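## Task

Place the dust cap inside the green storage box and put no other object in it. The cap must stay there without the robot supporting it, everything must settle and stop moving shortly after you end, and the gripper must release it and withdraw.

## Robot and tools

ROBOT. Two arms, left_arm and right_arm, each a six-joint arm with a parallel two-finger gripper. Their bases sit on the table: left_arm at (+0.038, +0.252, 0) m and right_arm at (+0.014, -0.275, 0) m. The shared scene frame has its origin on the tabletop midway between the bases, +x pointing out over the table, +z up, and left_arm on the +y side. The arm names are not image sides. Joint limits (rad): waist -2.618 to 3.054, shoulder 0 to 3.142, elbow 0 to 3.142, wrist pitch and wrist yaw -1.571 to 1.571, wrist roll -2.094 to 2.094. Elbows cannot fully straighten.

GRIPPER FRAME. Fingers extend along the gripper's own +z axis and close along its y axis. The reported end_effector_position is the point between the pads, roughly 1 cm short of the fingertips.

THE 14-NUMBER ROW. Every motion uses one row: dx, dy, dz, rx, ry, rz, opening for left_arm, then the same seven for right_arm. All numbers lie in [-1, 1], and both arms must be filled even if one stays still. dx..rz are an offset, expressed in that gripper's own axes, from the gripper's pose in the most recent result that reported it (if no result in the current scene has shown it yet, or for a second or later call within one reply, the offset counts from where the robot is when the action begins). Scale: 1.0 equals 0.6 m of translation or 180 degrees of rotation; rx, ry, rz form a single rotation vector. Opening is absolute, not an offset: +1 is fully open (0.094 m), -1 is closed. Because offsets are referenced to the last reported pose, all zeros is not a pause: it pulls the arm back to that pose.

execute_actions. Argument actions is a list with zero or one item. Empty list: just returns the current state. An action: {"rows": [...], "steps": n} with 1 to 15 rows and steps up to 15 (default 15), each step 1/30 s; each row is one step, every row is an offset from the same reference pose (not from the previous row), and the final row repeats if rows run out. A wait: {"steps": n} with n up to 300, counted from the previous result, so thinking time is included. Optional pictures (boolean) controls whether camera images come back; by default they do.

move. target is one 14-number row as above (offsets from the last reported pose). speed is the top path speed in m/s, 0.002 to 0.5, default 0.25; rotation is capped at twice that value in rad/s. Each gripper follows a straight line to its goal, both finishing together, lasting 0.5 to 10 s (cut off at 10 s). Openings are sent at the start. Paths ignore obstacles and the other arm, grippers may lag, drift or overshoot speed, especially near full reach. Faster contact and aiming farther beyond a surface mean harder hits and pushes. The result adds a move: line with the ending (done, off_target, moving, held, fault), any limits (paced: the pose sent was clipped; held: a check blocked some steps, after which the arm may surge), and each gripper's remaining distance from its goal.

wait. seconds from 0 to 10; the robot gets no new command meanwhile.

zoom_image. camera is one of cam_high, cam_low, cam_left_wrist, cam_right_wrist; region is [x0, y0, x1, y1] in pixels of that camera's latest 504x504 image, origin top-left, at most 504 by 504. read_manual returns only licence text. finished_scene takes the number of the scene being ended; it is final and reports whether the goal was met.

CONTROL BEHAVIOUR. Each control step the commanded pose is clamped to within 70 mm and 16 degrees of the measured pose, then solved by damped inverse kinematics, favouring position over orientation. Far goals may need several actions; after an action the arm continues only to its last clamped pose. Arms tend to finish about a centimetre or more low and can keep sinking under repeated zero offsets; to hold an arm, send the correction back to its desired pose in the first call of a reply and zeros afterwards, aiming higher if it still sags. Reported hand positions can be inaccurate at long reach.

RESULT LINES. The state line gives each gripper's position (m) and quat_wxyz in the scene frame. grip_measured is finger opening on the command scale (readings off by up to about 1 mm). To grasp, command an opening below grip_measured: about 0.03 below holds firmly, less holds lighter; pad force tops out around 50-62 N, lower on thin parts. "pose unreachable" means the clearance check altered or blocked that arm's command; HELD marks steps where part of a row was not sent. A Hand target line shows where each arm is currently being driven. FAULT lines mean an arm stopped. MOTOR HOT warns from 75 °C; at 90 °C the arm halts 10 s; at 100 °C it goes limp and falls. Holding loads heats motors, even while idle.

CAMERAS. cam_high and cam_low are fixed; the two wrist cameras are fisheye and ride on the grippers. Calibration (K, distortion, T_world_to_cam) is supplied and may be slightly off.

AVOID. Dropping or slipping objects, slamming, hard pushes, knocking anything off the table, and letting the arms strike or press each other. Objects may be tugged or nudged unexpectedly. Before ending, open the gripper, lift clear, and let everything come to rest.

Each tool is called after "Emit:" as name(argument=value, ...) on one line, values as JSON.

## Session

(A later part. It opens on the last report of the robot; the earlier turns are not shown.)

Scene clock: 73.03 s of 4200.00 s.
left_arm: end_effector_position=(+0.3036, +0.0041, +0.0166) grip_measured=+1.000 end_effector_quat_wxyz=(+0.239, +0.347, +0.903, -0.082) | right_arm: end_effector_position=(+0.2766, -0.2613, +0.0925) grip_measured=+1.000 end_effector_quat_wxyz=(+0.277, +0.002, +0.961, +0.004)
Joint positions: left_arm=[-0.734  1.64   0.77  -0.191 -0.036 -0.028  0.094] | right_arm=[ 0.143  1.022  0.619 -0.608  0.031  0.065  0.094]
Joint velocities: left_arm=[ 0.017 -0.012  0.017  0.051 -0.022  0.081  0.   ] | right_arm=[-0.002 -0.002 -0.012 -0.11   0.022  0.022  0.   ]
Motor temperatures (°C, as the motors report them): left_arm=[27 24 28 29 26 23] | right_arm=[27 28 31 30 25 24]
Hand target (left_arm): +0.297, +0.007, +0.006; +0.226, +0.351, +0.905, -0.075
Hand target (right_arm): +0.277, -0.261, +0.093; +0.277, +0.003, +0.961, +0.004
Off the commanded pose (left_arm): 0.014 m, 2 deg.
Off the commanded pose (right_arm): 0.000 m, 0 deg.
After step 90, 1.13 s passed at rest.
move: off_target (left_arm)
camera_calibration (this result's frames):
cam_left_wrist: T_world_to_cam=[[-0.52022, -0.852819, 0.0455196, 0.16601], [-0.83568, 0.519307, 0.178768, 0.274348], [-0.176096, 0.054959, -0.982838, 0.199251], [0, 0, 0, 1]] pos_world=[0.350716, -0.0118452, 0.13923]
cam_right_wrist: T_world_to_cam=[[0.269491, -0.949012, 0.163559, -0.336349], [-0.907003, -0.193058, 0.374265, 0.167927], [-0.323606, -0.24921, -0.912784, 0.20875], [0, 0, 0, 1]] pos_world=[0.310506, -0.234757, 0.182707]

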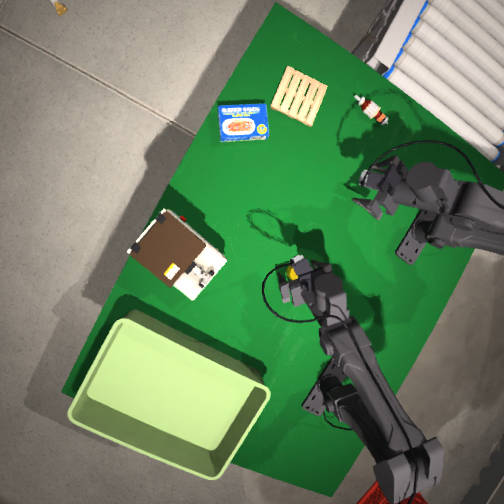

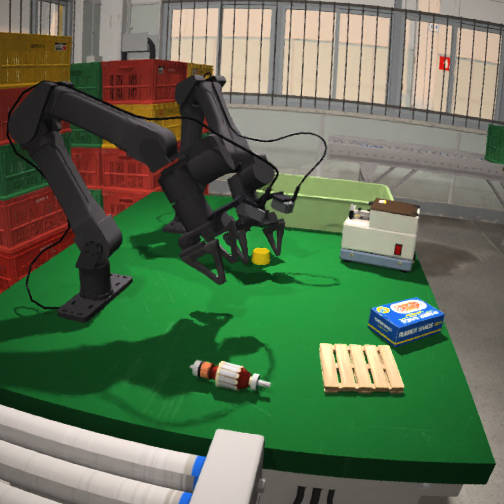

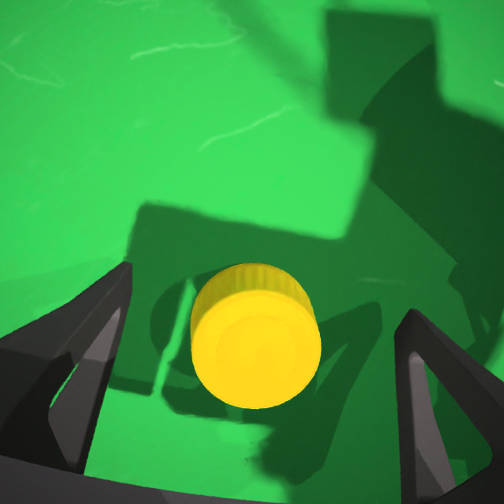

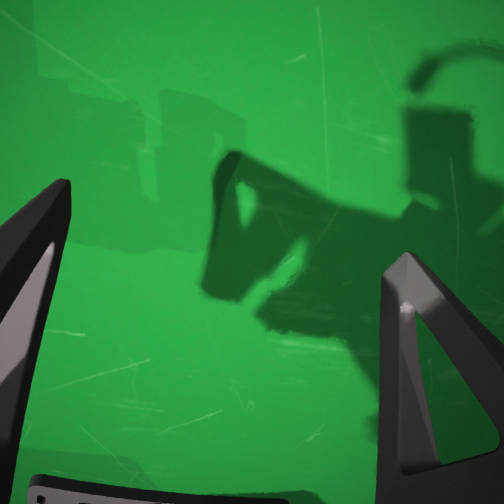

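Nudge back/down using wrist pitch only, then close and lift.

Emit:
move(target=[0.012,0,0,0,0.009,0,1,0,0,0,0,0,0,1], speed=0.03)

Emit:
move(target=[0,0,0,0,0,0,-0.2,0,0,0,0,0,0,1])

Emit:
move(target=[-0.08,0,-0.33,0,0,0,-0.2,0,0,0,0,0,0,1], speed=0.2)

Scene clock: 79.40 s of 4200.00 s.
left_arm: end_effector_position=(+0.3025, +0.0052, +0.0157) grip_measured=+1.000 end_effector_quat_wxyz=(+0.236, +0.347, +0.904, -0.081) | right_arm: end_effector_position=(+0.2766, -0.2613, +0.0925) grip_measured=+1.000 end_effector_quat_wxyz=(+0.277, +0.002, +0.961, +0.004)
Joint positions: left_arm=[-0.734  1.64   0.77  -0.199 -0.036 -0.028  0.094] | right_arm=[ 0.143  1.022  0.619 -0.608  0.031  0.065  0.094]
Joint velocities: left_arm=[-0.007 -0.002 -0.007  0.022 -0.051 -0.037  0.   ] | right_arm=[-0.007  0.002 -0.022 -0.066  0.022 -0.037  0.   ]
Motor temperatures (°C, as the motors report them): left_arm=[27 25 28 29 26 23] | right_arm=[27 27 31 30 25 24]
Hand target (left_arm): +0.299, +0.008, +0.013; +0.226, +0.348, +0.906, -0.077
Hand target (right_arm): +0.277, -0.261, +0.092; +0.277, +0.002, +0.961, +0.004
Off the commanded pose (left_arm): 0.005 m, 1 deg.
Off the commanded pose (right_arm): 0.000 m, 0 deg.
After step 90, 2.63 s passed at rest.
move: done
camera_calibration (this result's frames):
cam_left_wrist: T_world_to_cam=[[-0.519987, -0.853044, 0.0439133, 0.166355], [-0.834733, 0.518387, 0.18573, 0.272598], [-0.1812, 0.0599214, -0.981619, 0.199634], [0, 0, 0, 1]] pos_world=[0.350222, -0.0113652, 0.138029]
cam_right_wrist: T_world_to_cam=[[0.269491, -0.949012, 0.163559, -0.336349], [-0.907003, -0.193058, 0.374265, 0.167927], [-0.323606, -0.24921, -0.912784, 0.20875], [0, 0, 0, 1]] pos_world=[0.310506, -0.234757, 0.182707]

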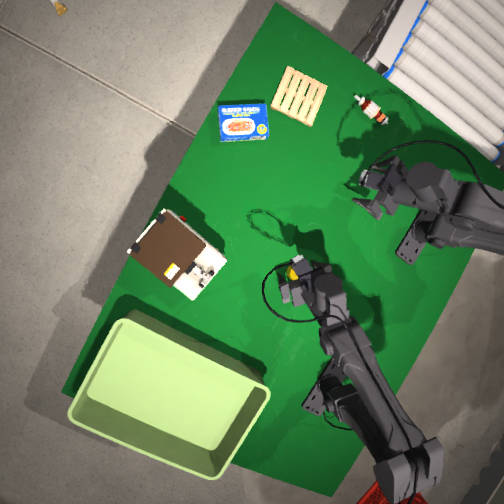

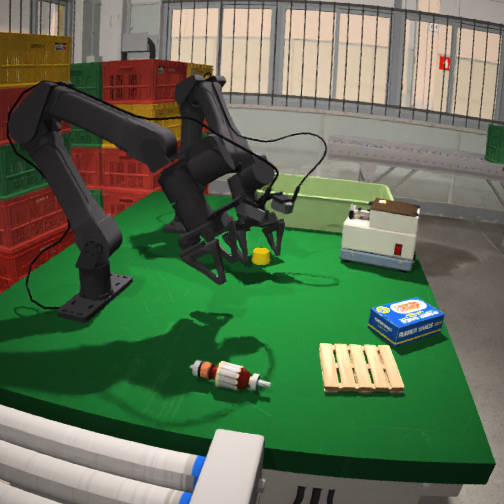

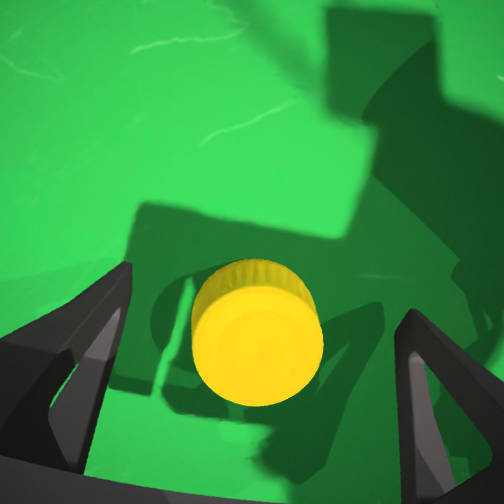

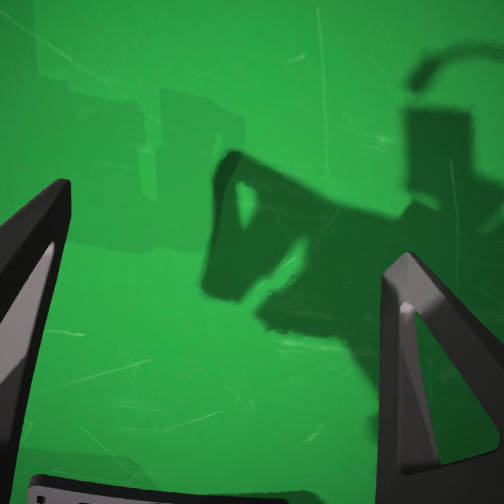

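Scene clock: 79.90 s of 4200.00 s.
left_arm: end_effector_position=(+0.3025, +0.0052, +0.0157) grip_measured=-0.154 end_effector_quat_wxyz=(+0.236, +0.347, +0.904, -0.081) | right_arm: end_effector_position=(+0.2766, -0.2613, +0.0925) grip_measured=+1.000 end_effector_quat_wxyz=(+0.277, +0.002, +0.961, +0.004)
Joint positions: left_arm=[-0.734  1.64   0.77  -0.199 -0.036 -0.028  0.04 ] | right_arm=[ 0.143  1.022  0.619 -0.608  0.031  0.065  0.094]
Joint velocities: left_arm=[ 0.002 -0.012 -0.022 -0.022  0.051  0.022  0.   ] | right_arm=[ 0.002 -0.007  0.007 -0.007 -0.037 -0.007  0.   ]
Motor temperatures (°C, as the motors report them): left_arm=[27 25 28 29 26 23] | right_arm=[27 27 31 30 25 24]
Hand target (left_arm): +0.303, +0.005, +0.016; +0.236, +0.347, +0.904, -0.081
Hand target (right_arm): +0.277, -0.261, +0.092; +0.277, +0.002, +0.961, +0.004
Off the commanded pose (left_arm): 0.000 m, 0 deg.
Off the commanded pose (right_arm): 0.000 m, 0 deg.
move: done
camera_calibration (this result's frames):
cam_left_wrist: T_world_to_cam=[[-0.519987, -0.853044, 0.0439133, 0.166355], [-0.834733, 0.518387, 0.18573, 0.272598], [-0.1812, 0.0599214, -0.981619, 0.199634], [0, 0, 0, 1]] pos_world=[0.350222, -0.0113652, 0.138029]
cam_right_wrist: T_world_to_cam=[[0.269491, -0.949012, 0.163559, -0.336349], [-0.907003, -0.193058, 0.374265, 0.167927], [-0.323606, -0.24921, -0.912784, 0.20875], [0, 0, 0, 1]] pos_world=[0.310506, -0.234757, 0.182707]

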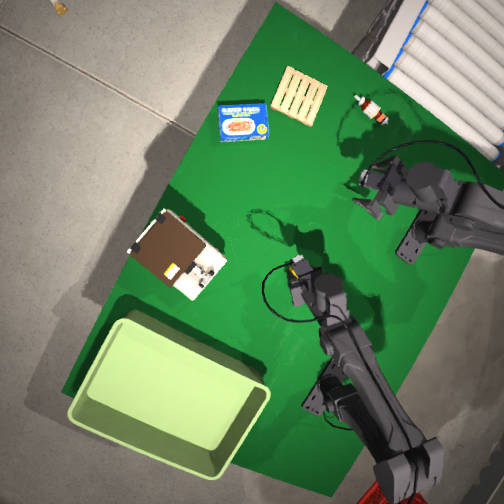

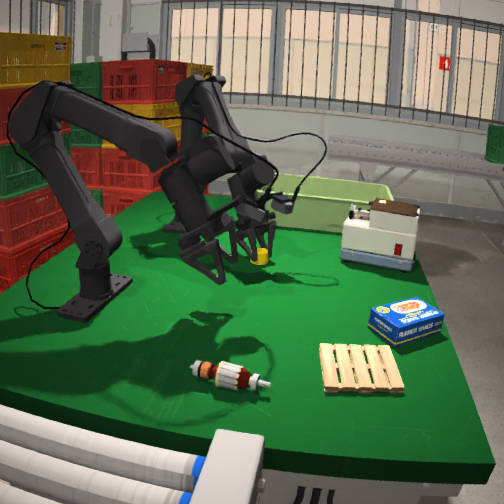

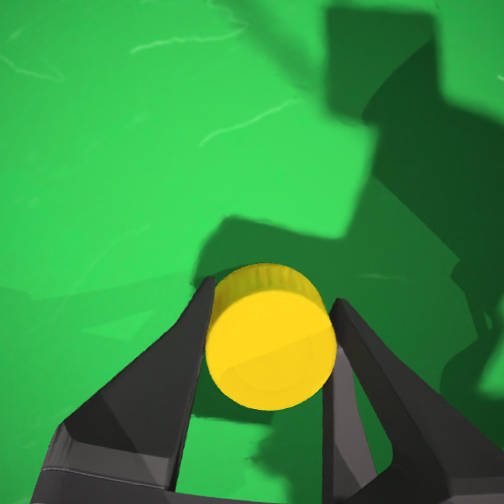

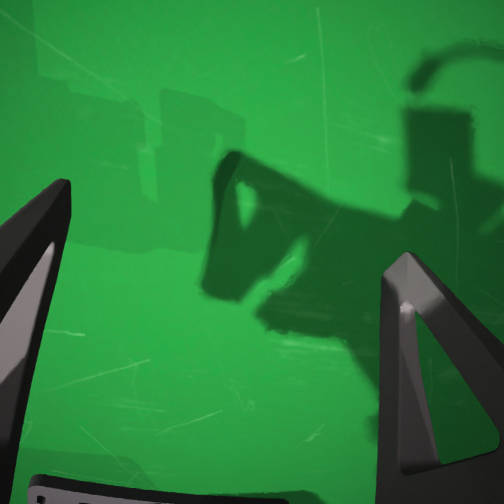

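Scene clock: 81.63 s of 4200.00 s.
left_arm: end_effector_position=(+0.2635, +0.0395, +0.2046) grip_measured=-0.154 end_effector_quat_wxyz=(+0.230, +0.345, +0.906, -0.080) | right_arm: end_effector_position=(+0.2766, -0.2613, +0.0925) grip_measured=+1.000 end_effector_quat_wxyz=(+0.277, +0.002, +0.961, +0.004)
Joint positions: left_arm=[-0.744  1.286  1.252 -1.045 -0.039 -0.043  0.04 ] | right_arm=[ 0.143  1.022  0.619 -0.608  0.031  0.065  0.094]
Joint velocities: left_arm=[-0.002  0.012 -0.007 -0.066 -0.022  0.022  0.001] | right_arm=[-0.002 -0.007 -0.007  0.022  0.037 -0.007  0.   ]
Motor temperatures (°C, as the motors report them): left_arm=[27 25 28 29 26 23] | right_arm=[27 27 31 30 25 24]
Hand target (left_arm): +0.260, +0.039, +0.212; +0.236, +0.347, +0.904, -0.081
Hand target (right_arm): +0.277, -0.261, +0.092; +0.277, +0.002, +0.961, +0.004
Off the commanded pose (left_arm): 0.008 m, 1 deg.
Off the commanded pose (right_arm): 0.000 m, 0 deg.
move: done
camera_calibration (this result's frames):
cam_left_wrist: T_world_to_cam=[[-0.515441, -0.855669, 0.0463844, 0.165413], [-0.83515, 0.513731, 0.196479, 0.185361], [-0.19195, 0.0625354, -0.97941, 0.378222], [0, 0, 0, 1]] pos_world=[0.312665, 0.022661, 0.326342]
cam_right_wrist: T_world_to_cam=[[0.269491, -0.949012, 0.163559, -0.336349], [-0.907003, -0.193058, 0.374265, 0.167927], [-0.323606, -0.24921, -0.912784, 0.20875], [0, 0, 0, 1]] pos_world=[0.310506, -0.234757, 0.182707]

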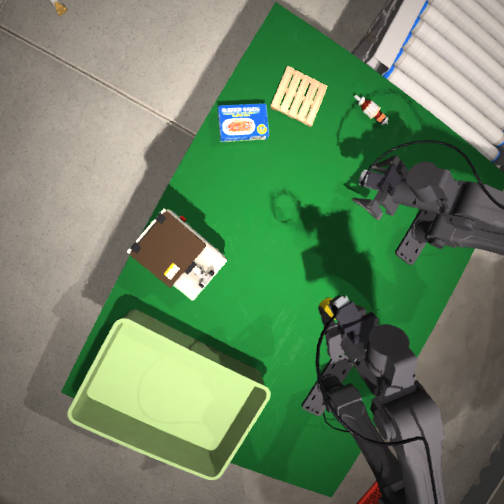

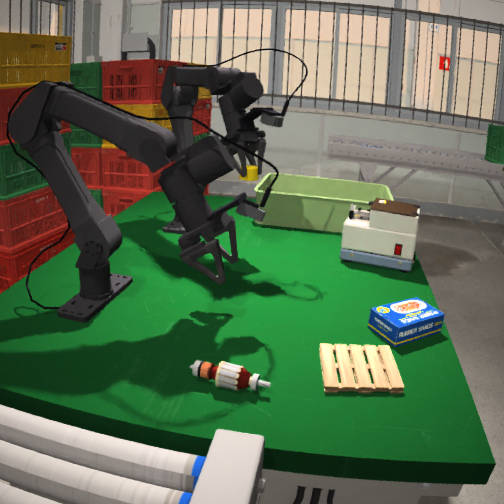

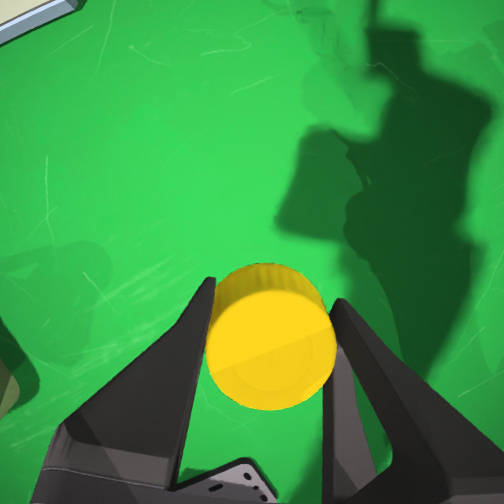

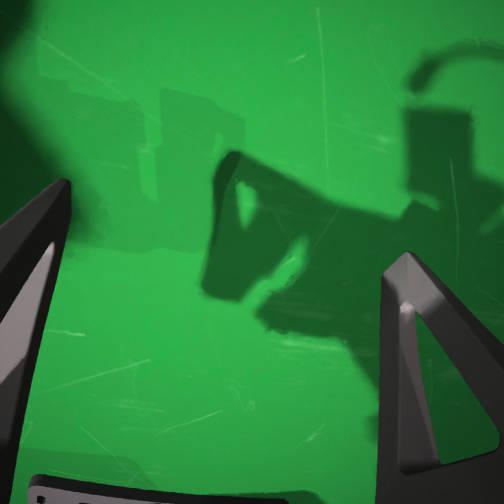

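Emit:
move(target=[0.187,0.657,-0.052,-0.144,0,-0.269,-0.2,0,0,0,0,0,0,1])

Emit:
move(target=[0.11,0,0.205,0,0,0,-0.2,0,0,0,0,0,0,1], speed=0.12)

Scene clock: 90.10 s of 4200.00 s.
left_arm: end_effector_position=(+0.4321, +0.4079, +0.1752) grip_measured=-0.154 end_effector_quat_wxyz=(+0.241, -0.109, +0.964, +0.022) | right_arm: end_effector_position=(+0.2766, -0.2613, +0.0925) grip_measured=+1.000 end_effector_quat_wxyz=(+0.277, +0.002, +0.961, +0.004)
Joint positions: left_arm=[ 0.453  1.714  1.534 -0.912  0.099  0.168  0.04 ] | right_arm=[ 0.143  1.022  0.619 -0.608  0.031  0.065  0.094]
Joint velocities: left_arm=[ 0.012 -0.002  0.007 -0.037 -0.007  0.007 -0.001] | right_arm=[-0.012 -0.002 -0.002  0.007 -0.007  0.022  0.   ]
Motor temperatures (°C, as the motors report them): left_arm=[27 25 29 29 26 23] | right_arm=[27 27 31 30 25 24]
Hand target (left_arm): +0.434, +0.412, +0.178; +0.242, -0.114, +0.963, +0.025
Hand target (right_arm): +0.277, -0.261, +0.092; +0.277, +0.002, +0.961, +0.004
Off the commanded pose (left_arm): 0.012 m, 1 deg.
Off the commanded pose (right_arm): 0.000 m, 0 deg.
After step 90, 3.00 s passed at rest.
move: off_target (left_arm)
camera_calibration (this result's frames):
cam_left_wrist: T_world_to_cam=[[0.393038, -0.917005, 0.0679917, 0.197622], [-0.905008, -0.372689, 0.205095, 0.532864], [-0.162733, -0.142143, -0.976378, 0.428993], [0, 0, 0, 1]] pos_world=[0.474384, 0.440791, 0.296135]
cam_right_wrist: T_world_to_cam=[[0.269491, -0.949012, 0.163559, -0.336349], [-0.907003, -0.193058, 0.374265, 0.167927], [-0.323606, -0.24921, -0.912784, 0.20875], [0, 0, 0, 1]] pos_world=[0.310506, -0.234757, 0.182707]

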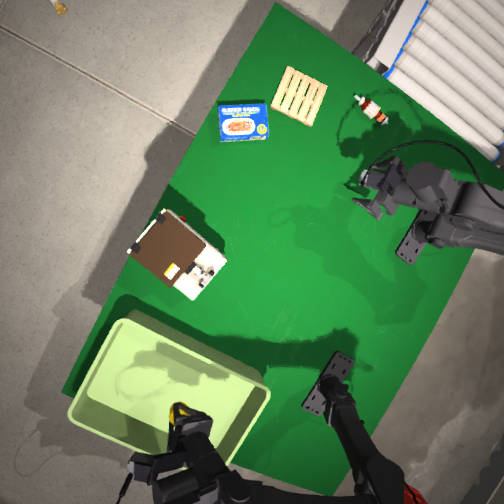

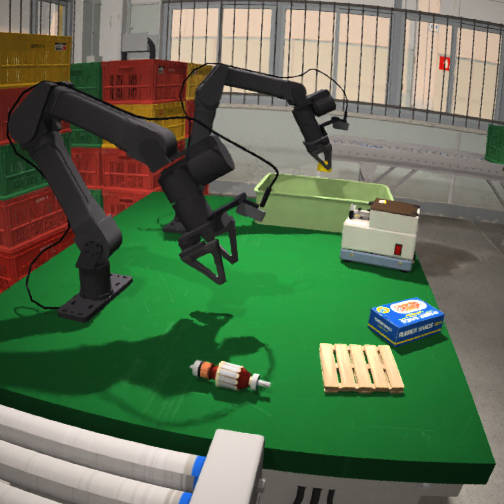

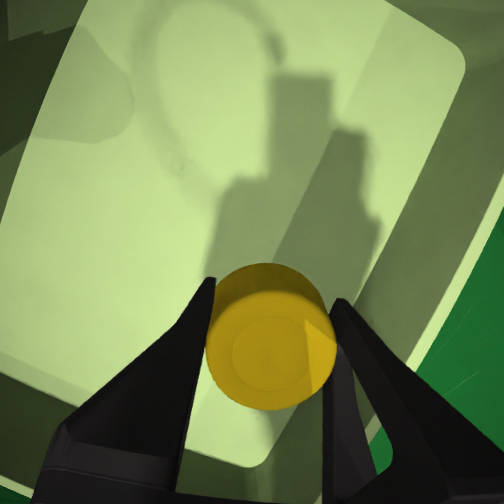

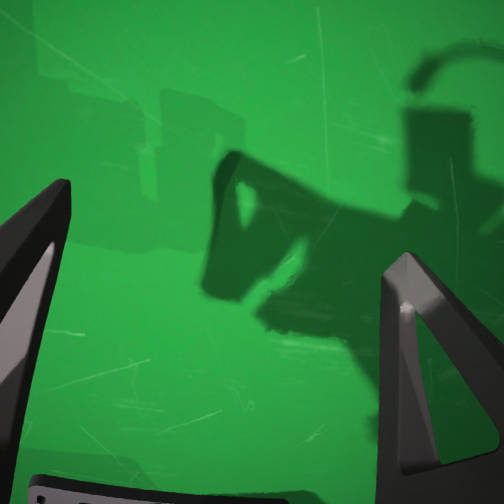

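Scene clock: 91.90 s of 4200.00 s.
left_arm: end_effector_position=(+0.4353, +0.4093, +0.0442) grip_measured=-0.154 end_effector_quat_wxyz=(+0.250, -0.108, +0.962, +0.025) | right_arm: end_effector_position=(+0.2766, -0.2613, +0.0925) grip_measured=+1.000 end_effector_quat_wxyz=(+0.277, +0.002, +0.961, +0.004)
Joint positions: left_arm=[ 0.453  1.812  1.107 -0.366  0.099  0.166  0.04 ] | right_arm=[ 0.143  1.022  0.619 -0.608  0.031  0.065  0.094]
Joint velocities: left_arm=[ 0.017 -0.002 -0.002  0.066 -0.081 -0.007 -0.001] | right_arm=[ 0.002  0.007 -0.007  0.022  0.007 -0.007  0.   ]
Motor temperatures (°C, as the motors report them): left_arm=[27 25 29 29 26 23] | right_arm=[27 27 31 30 25 24]
Hand target (left_arm): +0.432, +0.406, +0.036; +0.241, -0.108, +0.964, +0.022
Hand target (right_arm): +0.277, -0.261, +0.092; +0.277, +0.002, +0.961, +0.004
Off the commanded pose (left_arm): 0.010 m, 1 deg.
Off the commanded pose (right_arm): 0.000 m, 0 deg.
move: done
camera_calibration (this result's frames):
cam_left_wrist: T_world_to_cam=[[0.392692, -0.91713, 0.0683018, 0.206749], [-0.908265, -0.375091, 0.18537, 0.566426], [-0.144389, -0.134829, -0.980292, 0.291095], [0, 0, 0, 1]] pos_world=[0.475307, 0.441326, 0.166239]
cam_right_wrist: T_world_to_cam=[[0.269491, -0.949012, 0.163559, -0.336349], [-0.907003, -0.193058, 0.374265, 0.167927], [-0.323606, -0.24921, -0.912784, 0.20875], [0, 0, 0, 1]] pos_world=[0.310506, -0.234757, 0.182707]

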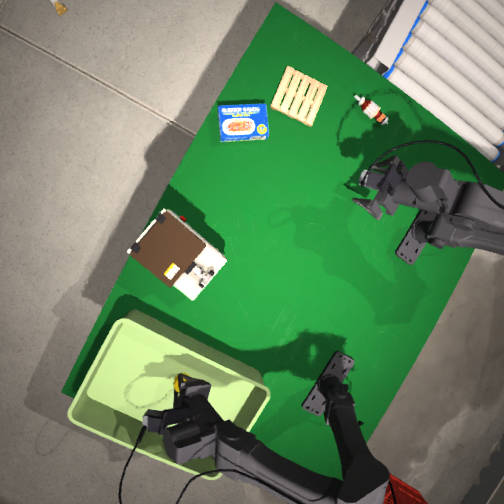

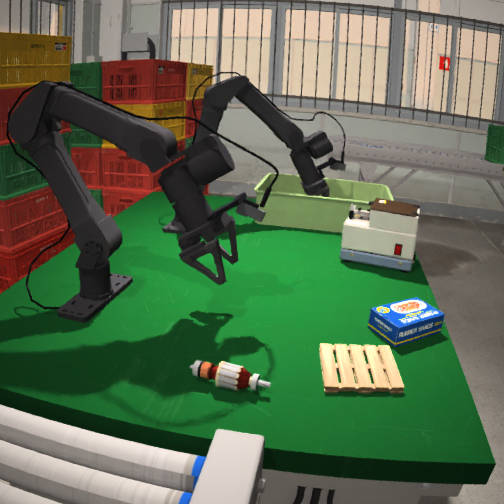

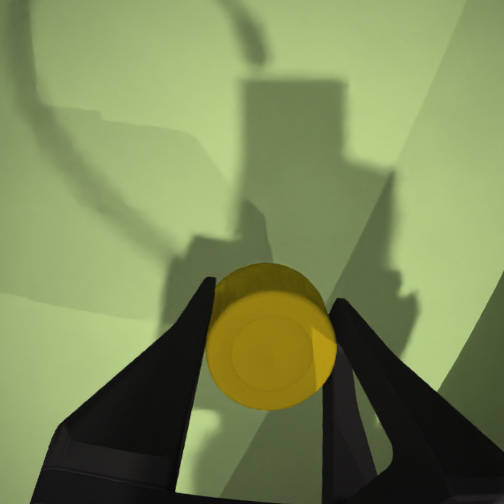

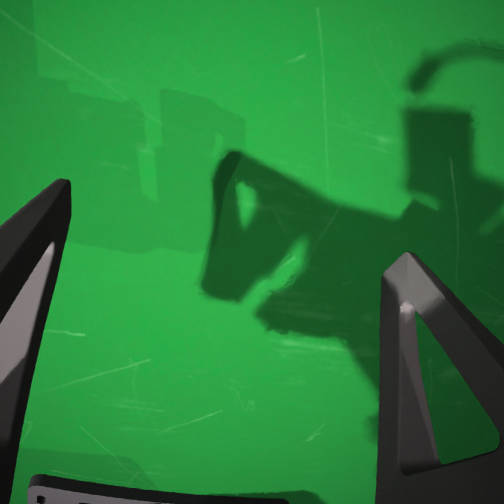

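Emit:
move(target=[0.027,0,0.048,0,0,0,-0.2,0,0,0,0,0,0,1], speed=0.03)

Emit:
move(target=[0,0,0,0,0,0,0.4,0,0,0,0,0,0,1])

Emit:
move(target=[0,0,-0.38,0,0,0,0.4,0,0,0,0,0,0,1])

Scene clock: 98.17 s of 4200.00 s.
left_arm: end_effector_position=(+0.4407, +0.4117, +0.0238) grip_measured=-0.154 end_effector_quat_wxyz=(+0.263, -0.107, +0.958, +0.029) | right_arm: end_effector_position=(+0.2766, -0.2613, +0.0925) grip_measured=+1.000 end_effector_quat_wxyz=(+0.277, +0.002, +0.961, +0.004)
Joint positions: left_arm=[ 0.453  1.857  1.057 -0.243  0.099  0.166  0.04 ] | right_arm=[ 0.143  1.022  0.619 -0.608  0.031  0.065  0.094]
Joint velocities: left_arm=[ 0.002 -0.002  0.007  0.037  0.007 -0.037 -0.001] | right_arm=[ 0.002  0.007  0.007 -0.051  0.022 -0.081  0.   ]
Motor temperatures (°C, as the motors report them): left_arm=[27 26 28 29 26 23] | right_arm=[27 27 31 30 25 24]
Hand target (left_arm): +0.435, +0.409, +0.011; +0.250, -0.108, +0.962, +0.025
Hand target (right_arm): +0.277, -0.261, +0.092; +0.277, +0.002, +0.961, +0.004
Off the commanded pose (left_arm): 0.014 m, 2 deg.
Off the commanded pose (right_arm): 0.000 m, 0 deg.
After step 90, 1.87 s passed at rest.
move: off_target (left_arm)
camera_calibration (this result's frames):
cam_left_wrist: T_world_to_cam=[[0.390909, -0.917918, 0.0679508, 0.209329], [-0.912748, -0.377071, 0.157191, 0.57951], [-0.118666, -0.123469, -0.985228, 0.256299], [0, 0, 0, 1]] pos_world=[0.477532, 0.442308, 0.147195]
cam_right_wrist: T_world_to_cam=[[0.269491, -0.949012, 0.163559, -0.336349], [-0.907003, -0.193058, 0.374265, 0.167927], [-0.323606, -0.24921, -0.912784, 0.20875], [0, 0, 0, 1]] pos_world=[0.310506, -0.234757, 0.182707]

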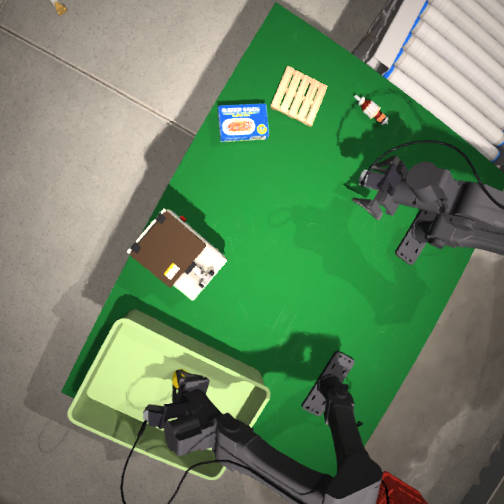

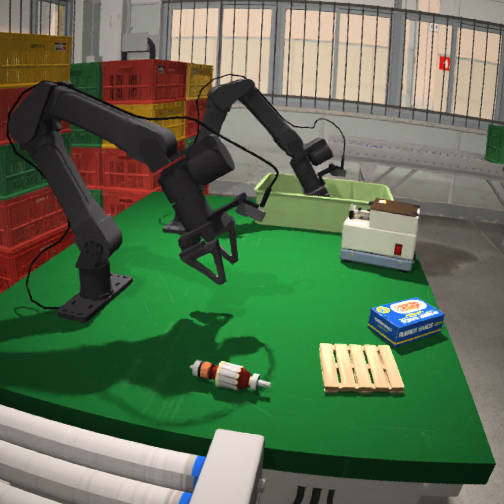

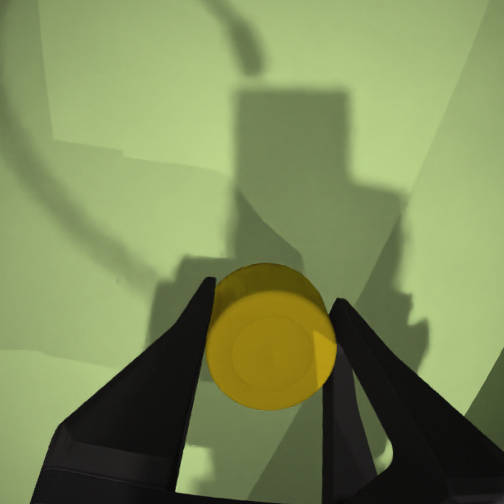

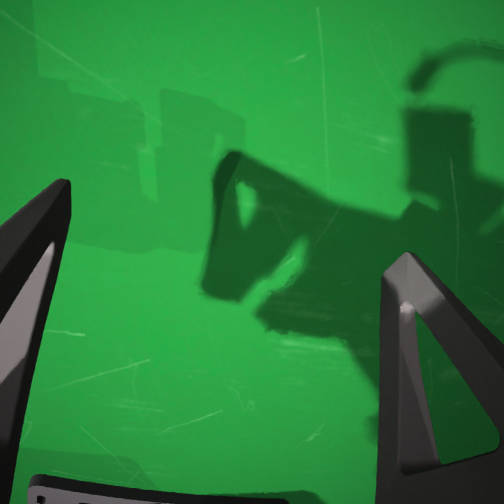

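Scene clock: 98.67 s of 4200.00 s.
left_arm: end_effector_position=(+0.4408, +0.4118, +0.0239) grip_measured=+0.398 end_effector_quat_wxyz=(+0.263, -0.107, +0.958, +0.029) | right_arm: end_effector_position=(+0.2766, -0.2613, +0.0925) grip_measured=+1.000 end_effector_quat_wxyz=(+0.277, +0.002, +0.961, +0.004)
Joint positions: left_arm=[ 0.453  1.857  1.057 -0.242  0.099  0.166  0.066] | right_arm=[ 0.143  1.022  0.619 -0.608  0.031  0.065  0.094]
Joint velocities: left_arm=[ 0.012 -0.022  0.007  0.022  0.022  0.007 -0.001] | right_arm=[-0.012 -0.012  0.007 -0.051 -0.037 -0.007  0.   ]
Motor temperatures (°C, as the motors report them): left_arm=[27 26 28 29 26 23] | right_arm=[27 27 31 30 25 24]
Hand target (left_arm): +0.441, +0.412, +0.024; +0.263, -0.107, +0.958, +0.029
Hand target (right_arm): +0.277, -0.261, +0.092; +0.277, +0.002, +0.961, +0.004
Off the commanded pose (left_arm): 0.000 m, 0 deg.
Off the commanded pose (right_arm): 0.000 m, 0 deg.
move: done
camera_calibration (this result's frames):
cam_left_wrist: T_world_to_cam=[[0.390885, -0.917928, 0.0679457, 0.209342], [-0.912803, -0.377095, 0.156815, 0.579627], [-0.118322, -0.123317, -0.985288, 0.256146], [0, 0, 0, 1]] pos_world=[0.477564, 0.442322, 0.14726]
cam_right_wrist: T_world_to_cam=[[0.269491, -0.949012, 0.163559, -0.336349], [-0.907003, -0.193058, 0.374265, 0.167927], [-0.323606, -0.24921, -0.912784, 0.20875], [0, 0, 0, 1]] pos_world=[0.310506, -0.234757, 0.182707]

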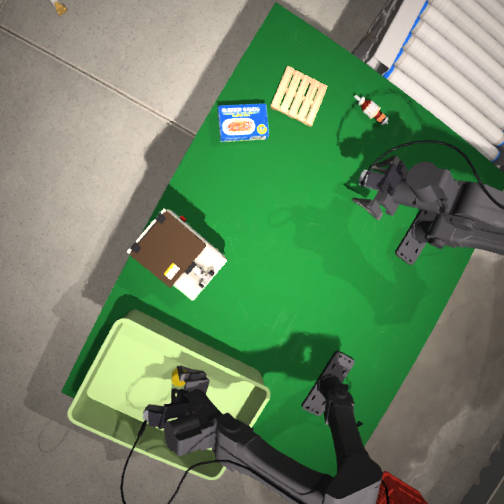

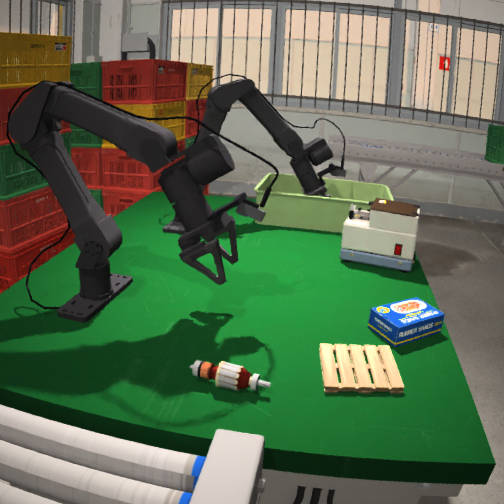

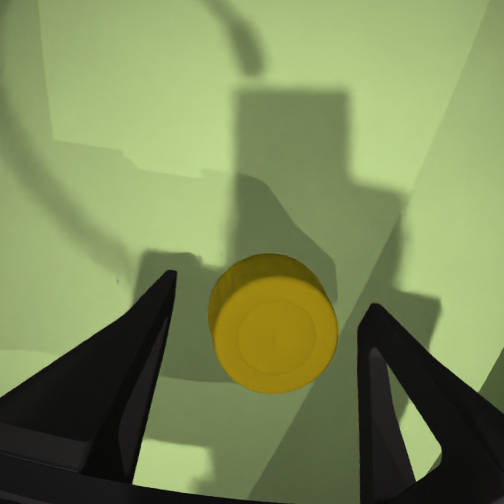

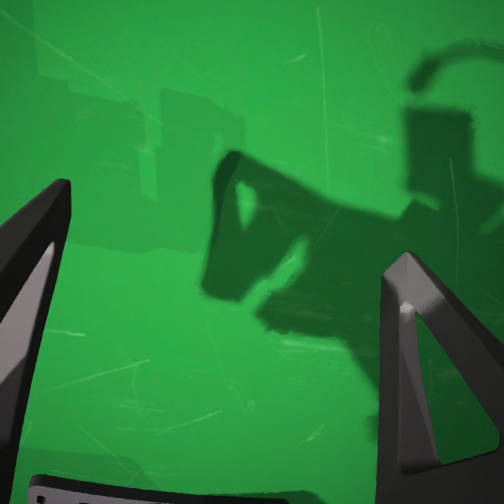

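Scene clock: 100.33 s of 4200.00 s.
left_arm: end_effector_position=(+0.3299, +0.3845, +0.2148) grip_measured=+0.398 end_effector_quat_wxyz=(+0.263, -0.105, +0.959, +0.030) | right_arm: end_effector_position=(+0.2766, -0.2613, +0.0925) grip_measured=+1.000 end_effector_quat_wxyz=(+0.277, +0.002, +0.961, +0.004)
Joint positions: left_arm=[ 0.538  1.308  1.29  -1.034  0.141  0.245  0.066] | right_arm=[ 0.143  1.022  0.619 -0.608  0.031  0.065  0.094]
Joint velocities: left_arm=[ 0.002  0.002 -0.012  0.007  0.066 -0.007  0.   ] | right_arm=[ 0.007  0.007 -0.002 -0.022  0.066 -0.007  0.   ]
Motor temperatures (°C, as the motors report them): left_arm=[27 26 28 29 26 23] | right_arm=[27 27 31 30 25 24]
Hand target (left_arm): +0.326, +0.386, +0.219; +0.264, -0.108, +0.958, +0.029
Hand target (right_arm): +0.277, -0.261, +0.092; +0.277, +0.002, +0.961, +0.004
Off the commanded pose (left_arm): 0.006 m, 0 deg.
Off the commanded pose (right_arm): 0.000 m, 0 deg.
move: done
camera_calibration (this result's frames):
cam_left_wrist: T_world_to_cam=[[0.387946, -0.919342, 0.0656346, 0.216714], [-0.913857, -0.374415, 0.157096, 0.437445], [-0.11985, -0.120925, -0.9854, 0.427403], [0, 0, 0, 1]] pos_world=[0.366913, 0.414704, 0.338218]
cam_right_wrist: T_world_to_cam=[[0.269491, -0.949012, 0.163559, -0.336349], [-0.907003, -0.193058, 0.374265, 0.167927], [-0.323606, -0.24921, -0.912784, 0.20875], [0, 0, 0, 1]] pos_world=[0.310506, -0.234757, 0.182707]

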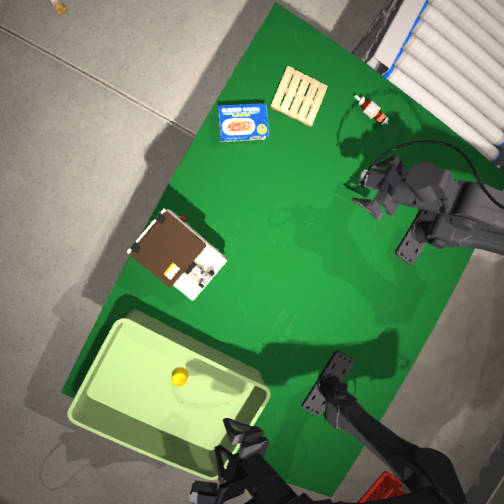

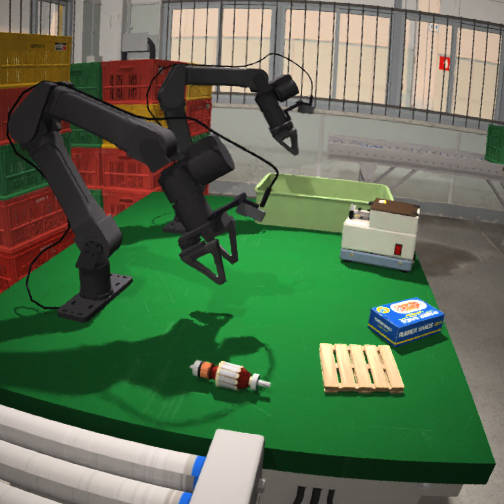

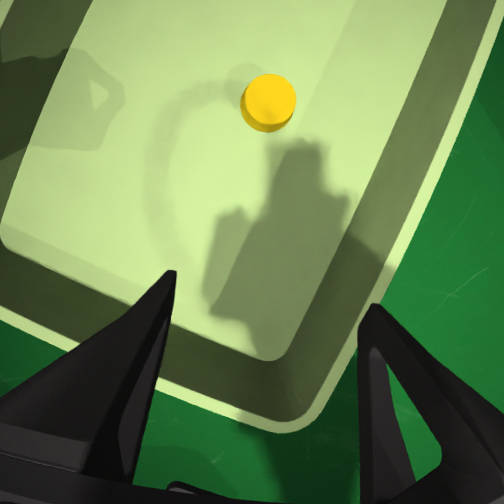

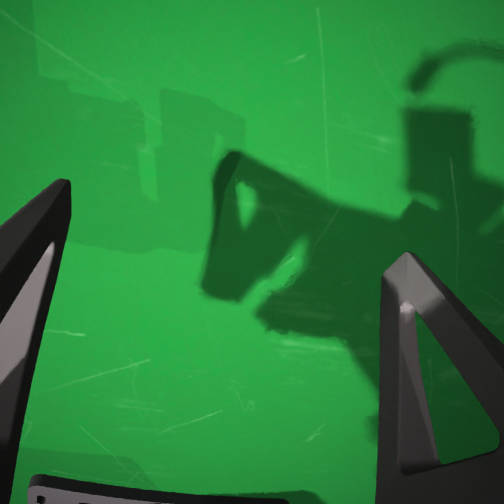

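Emit:
finished_scene(scene=2)

The scene is finished: the task was done.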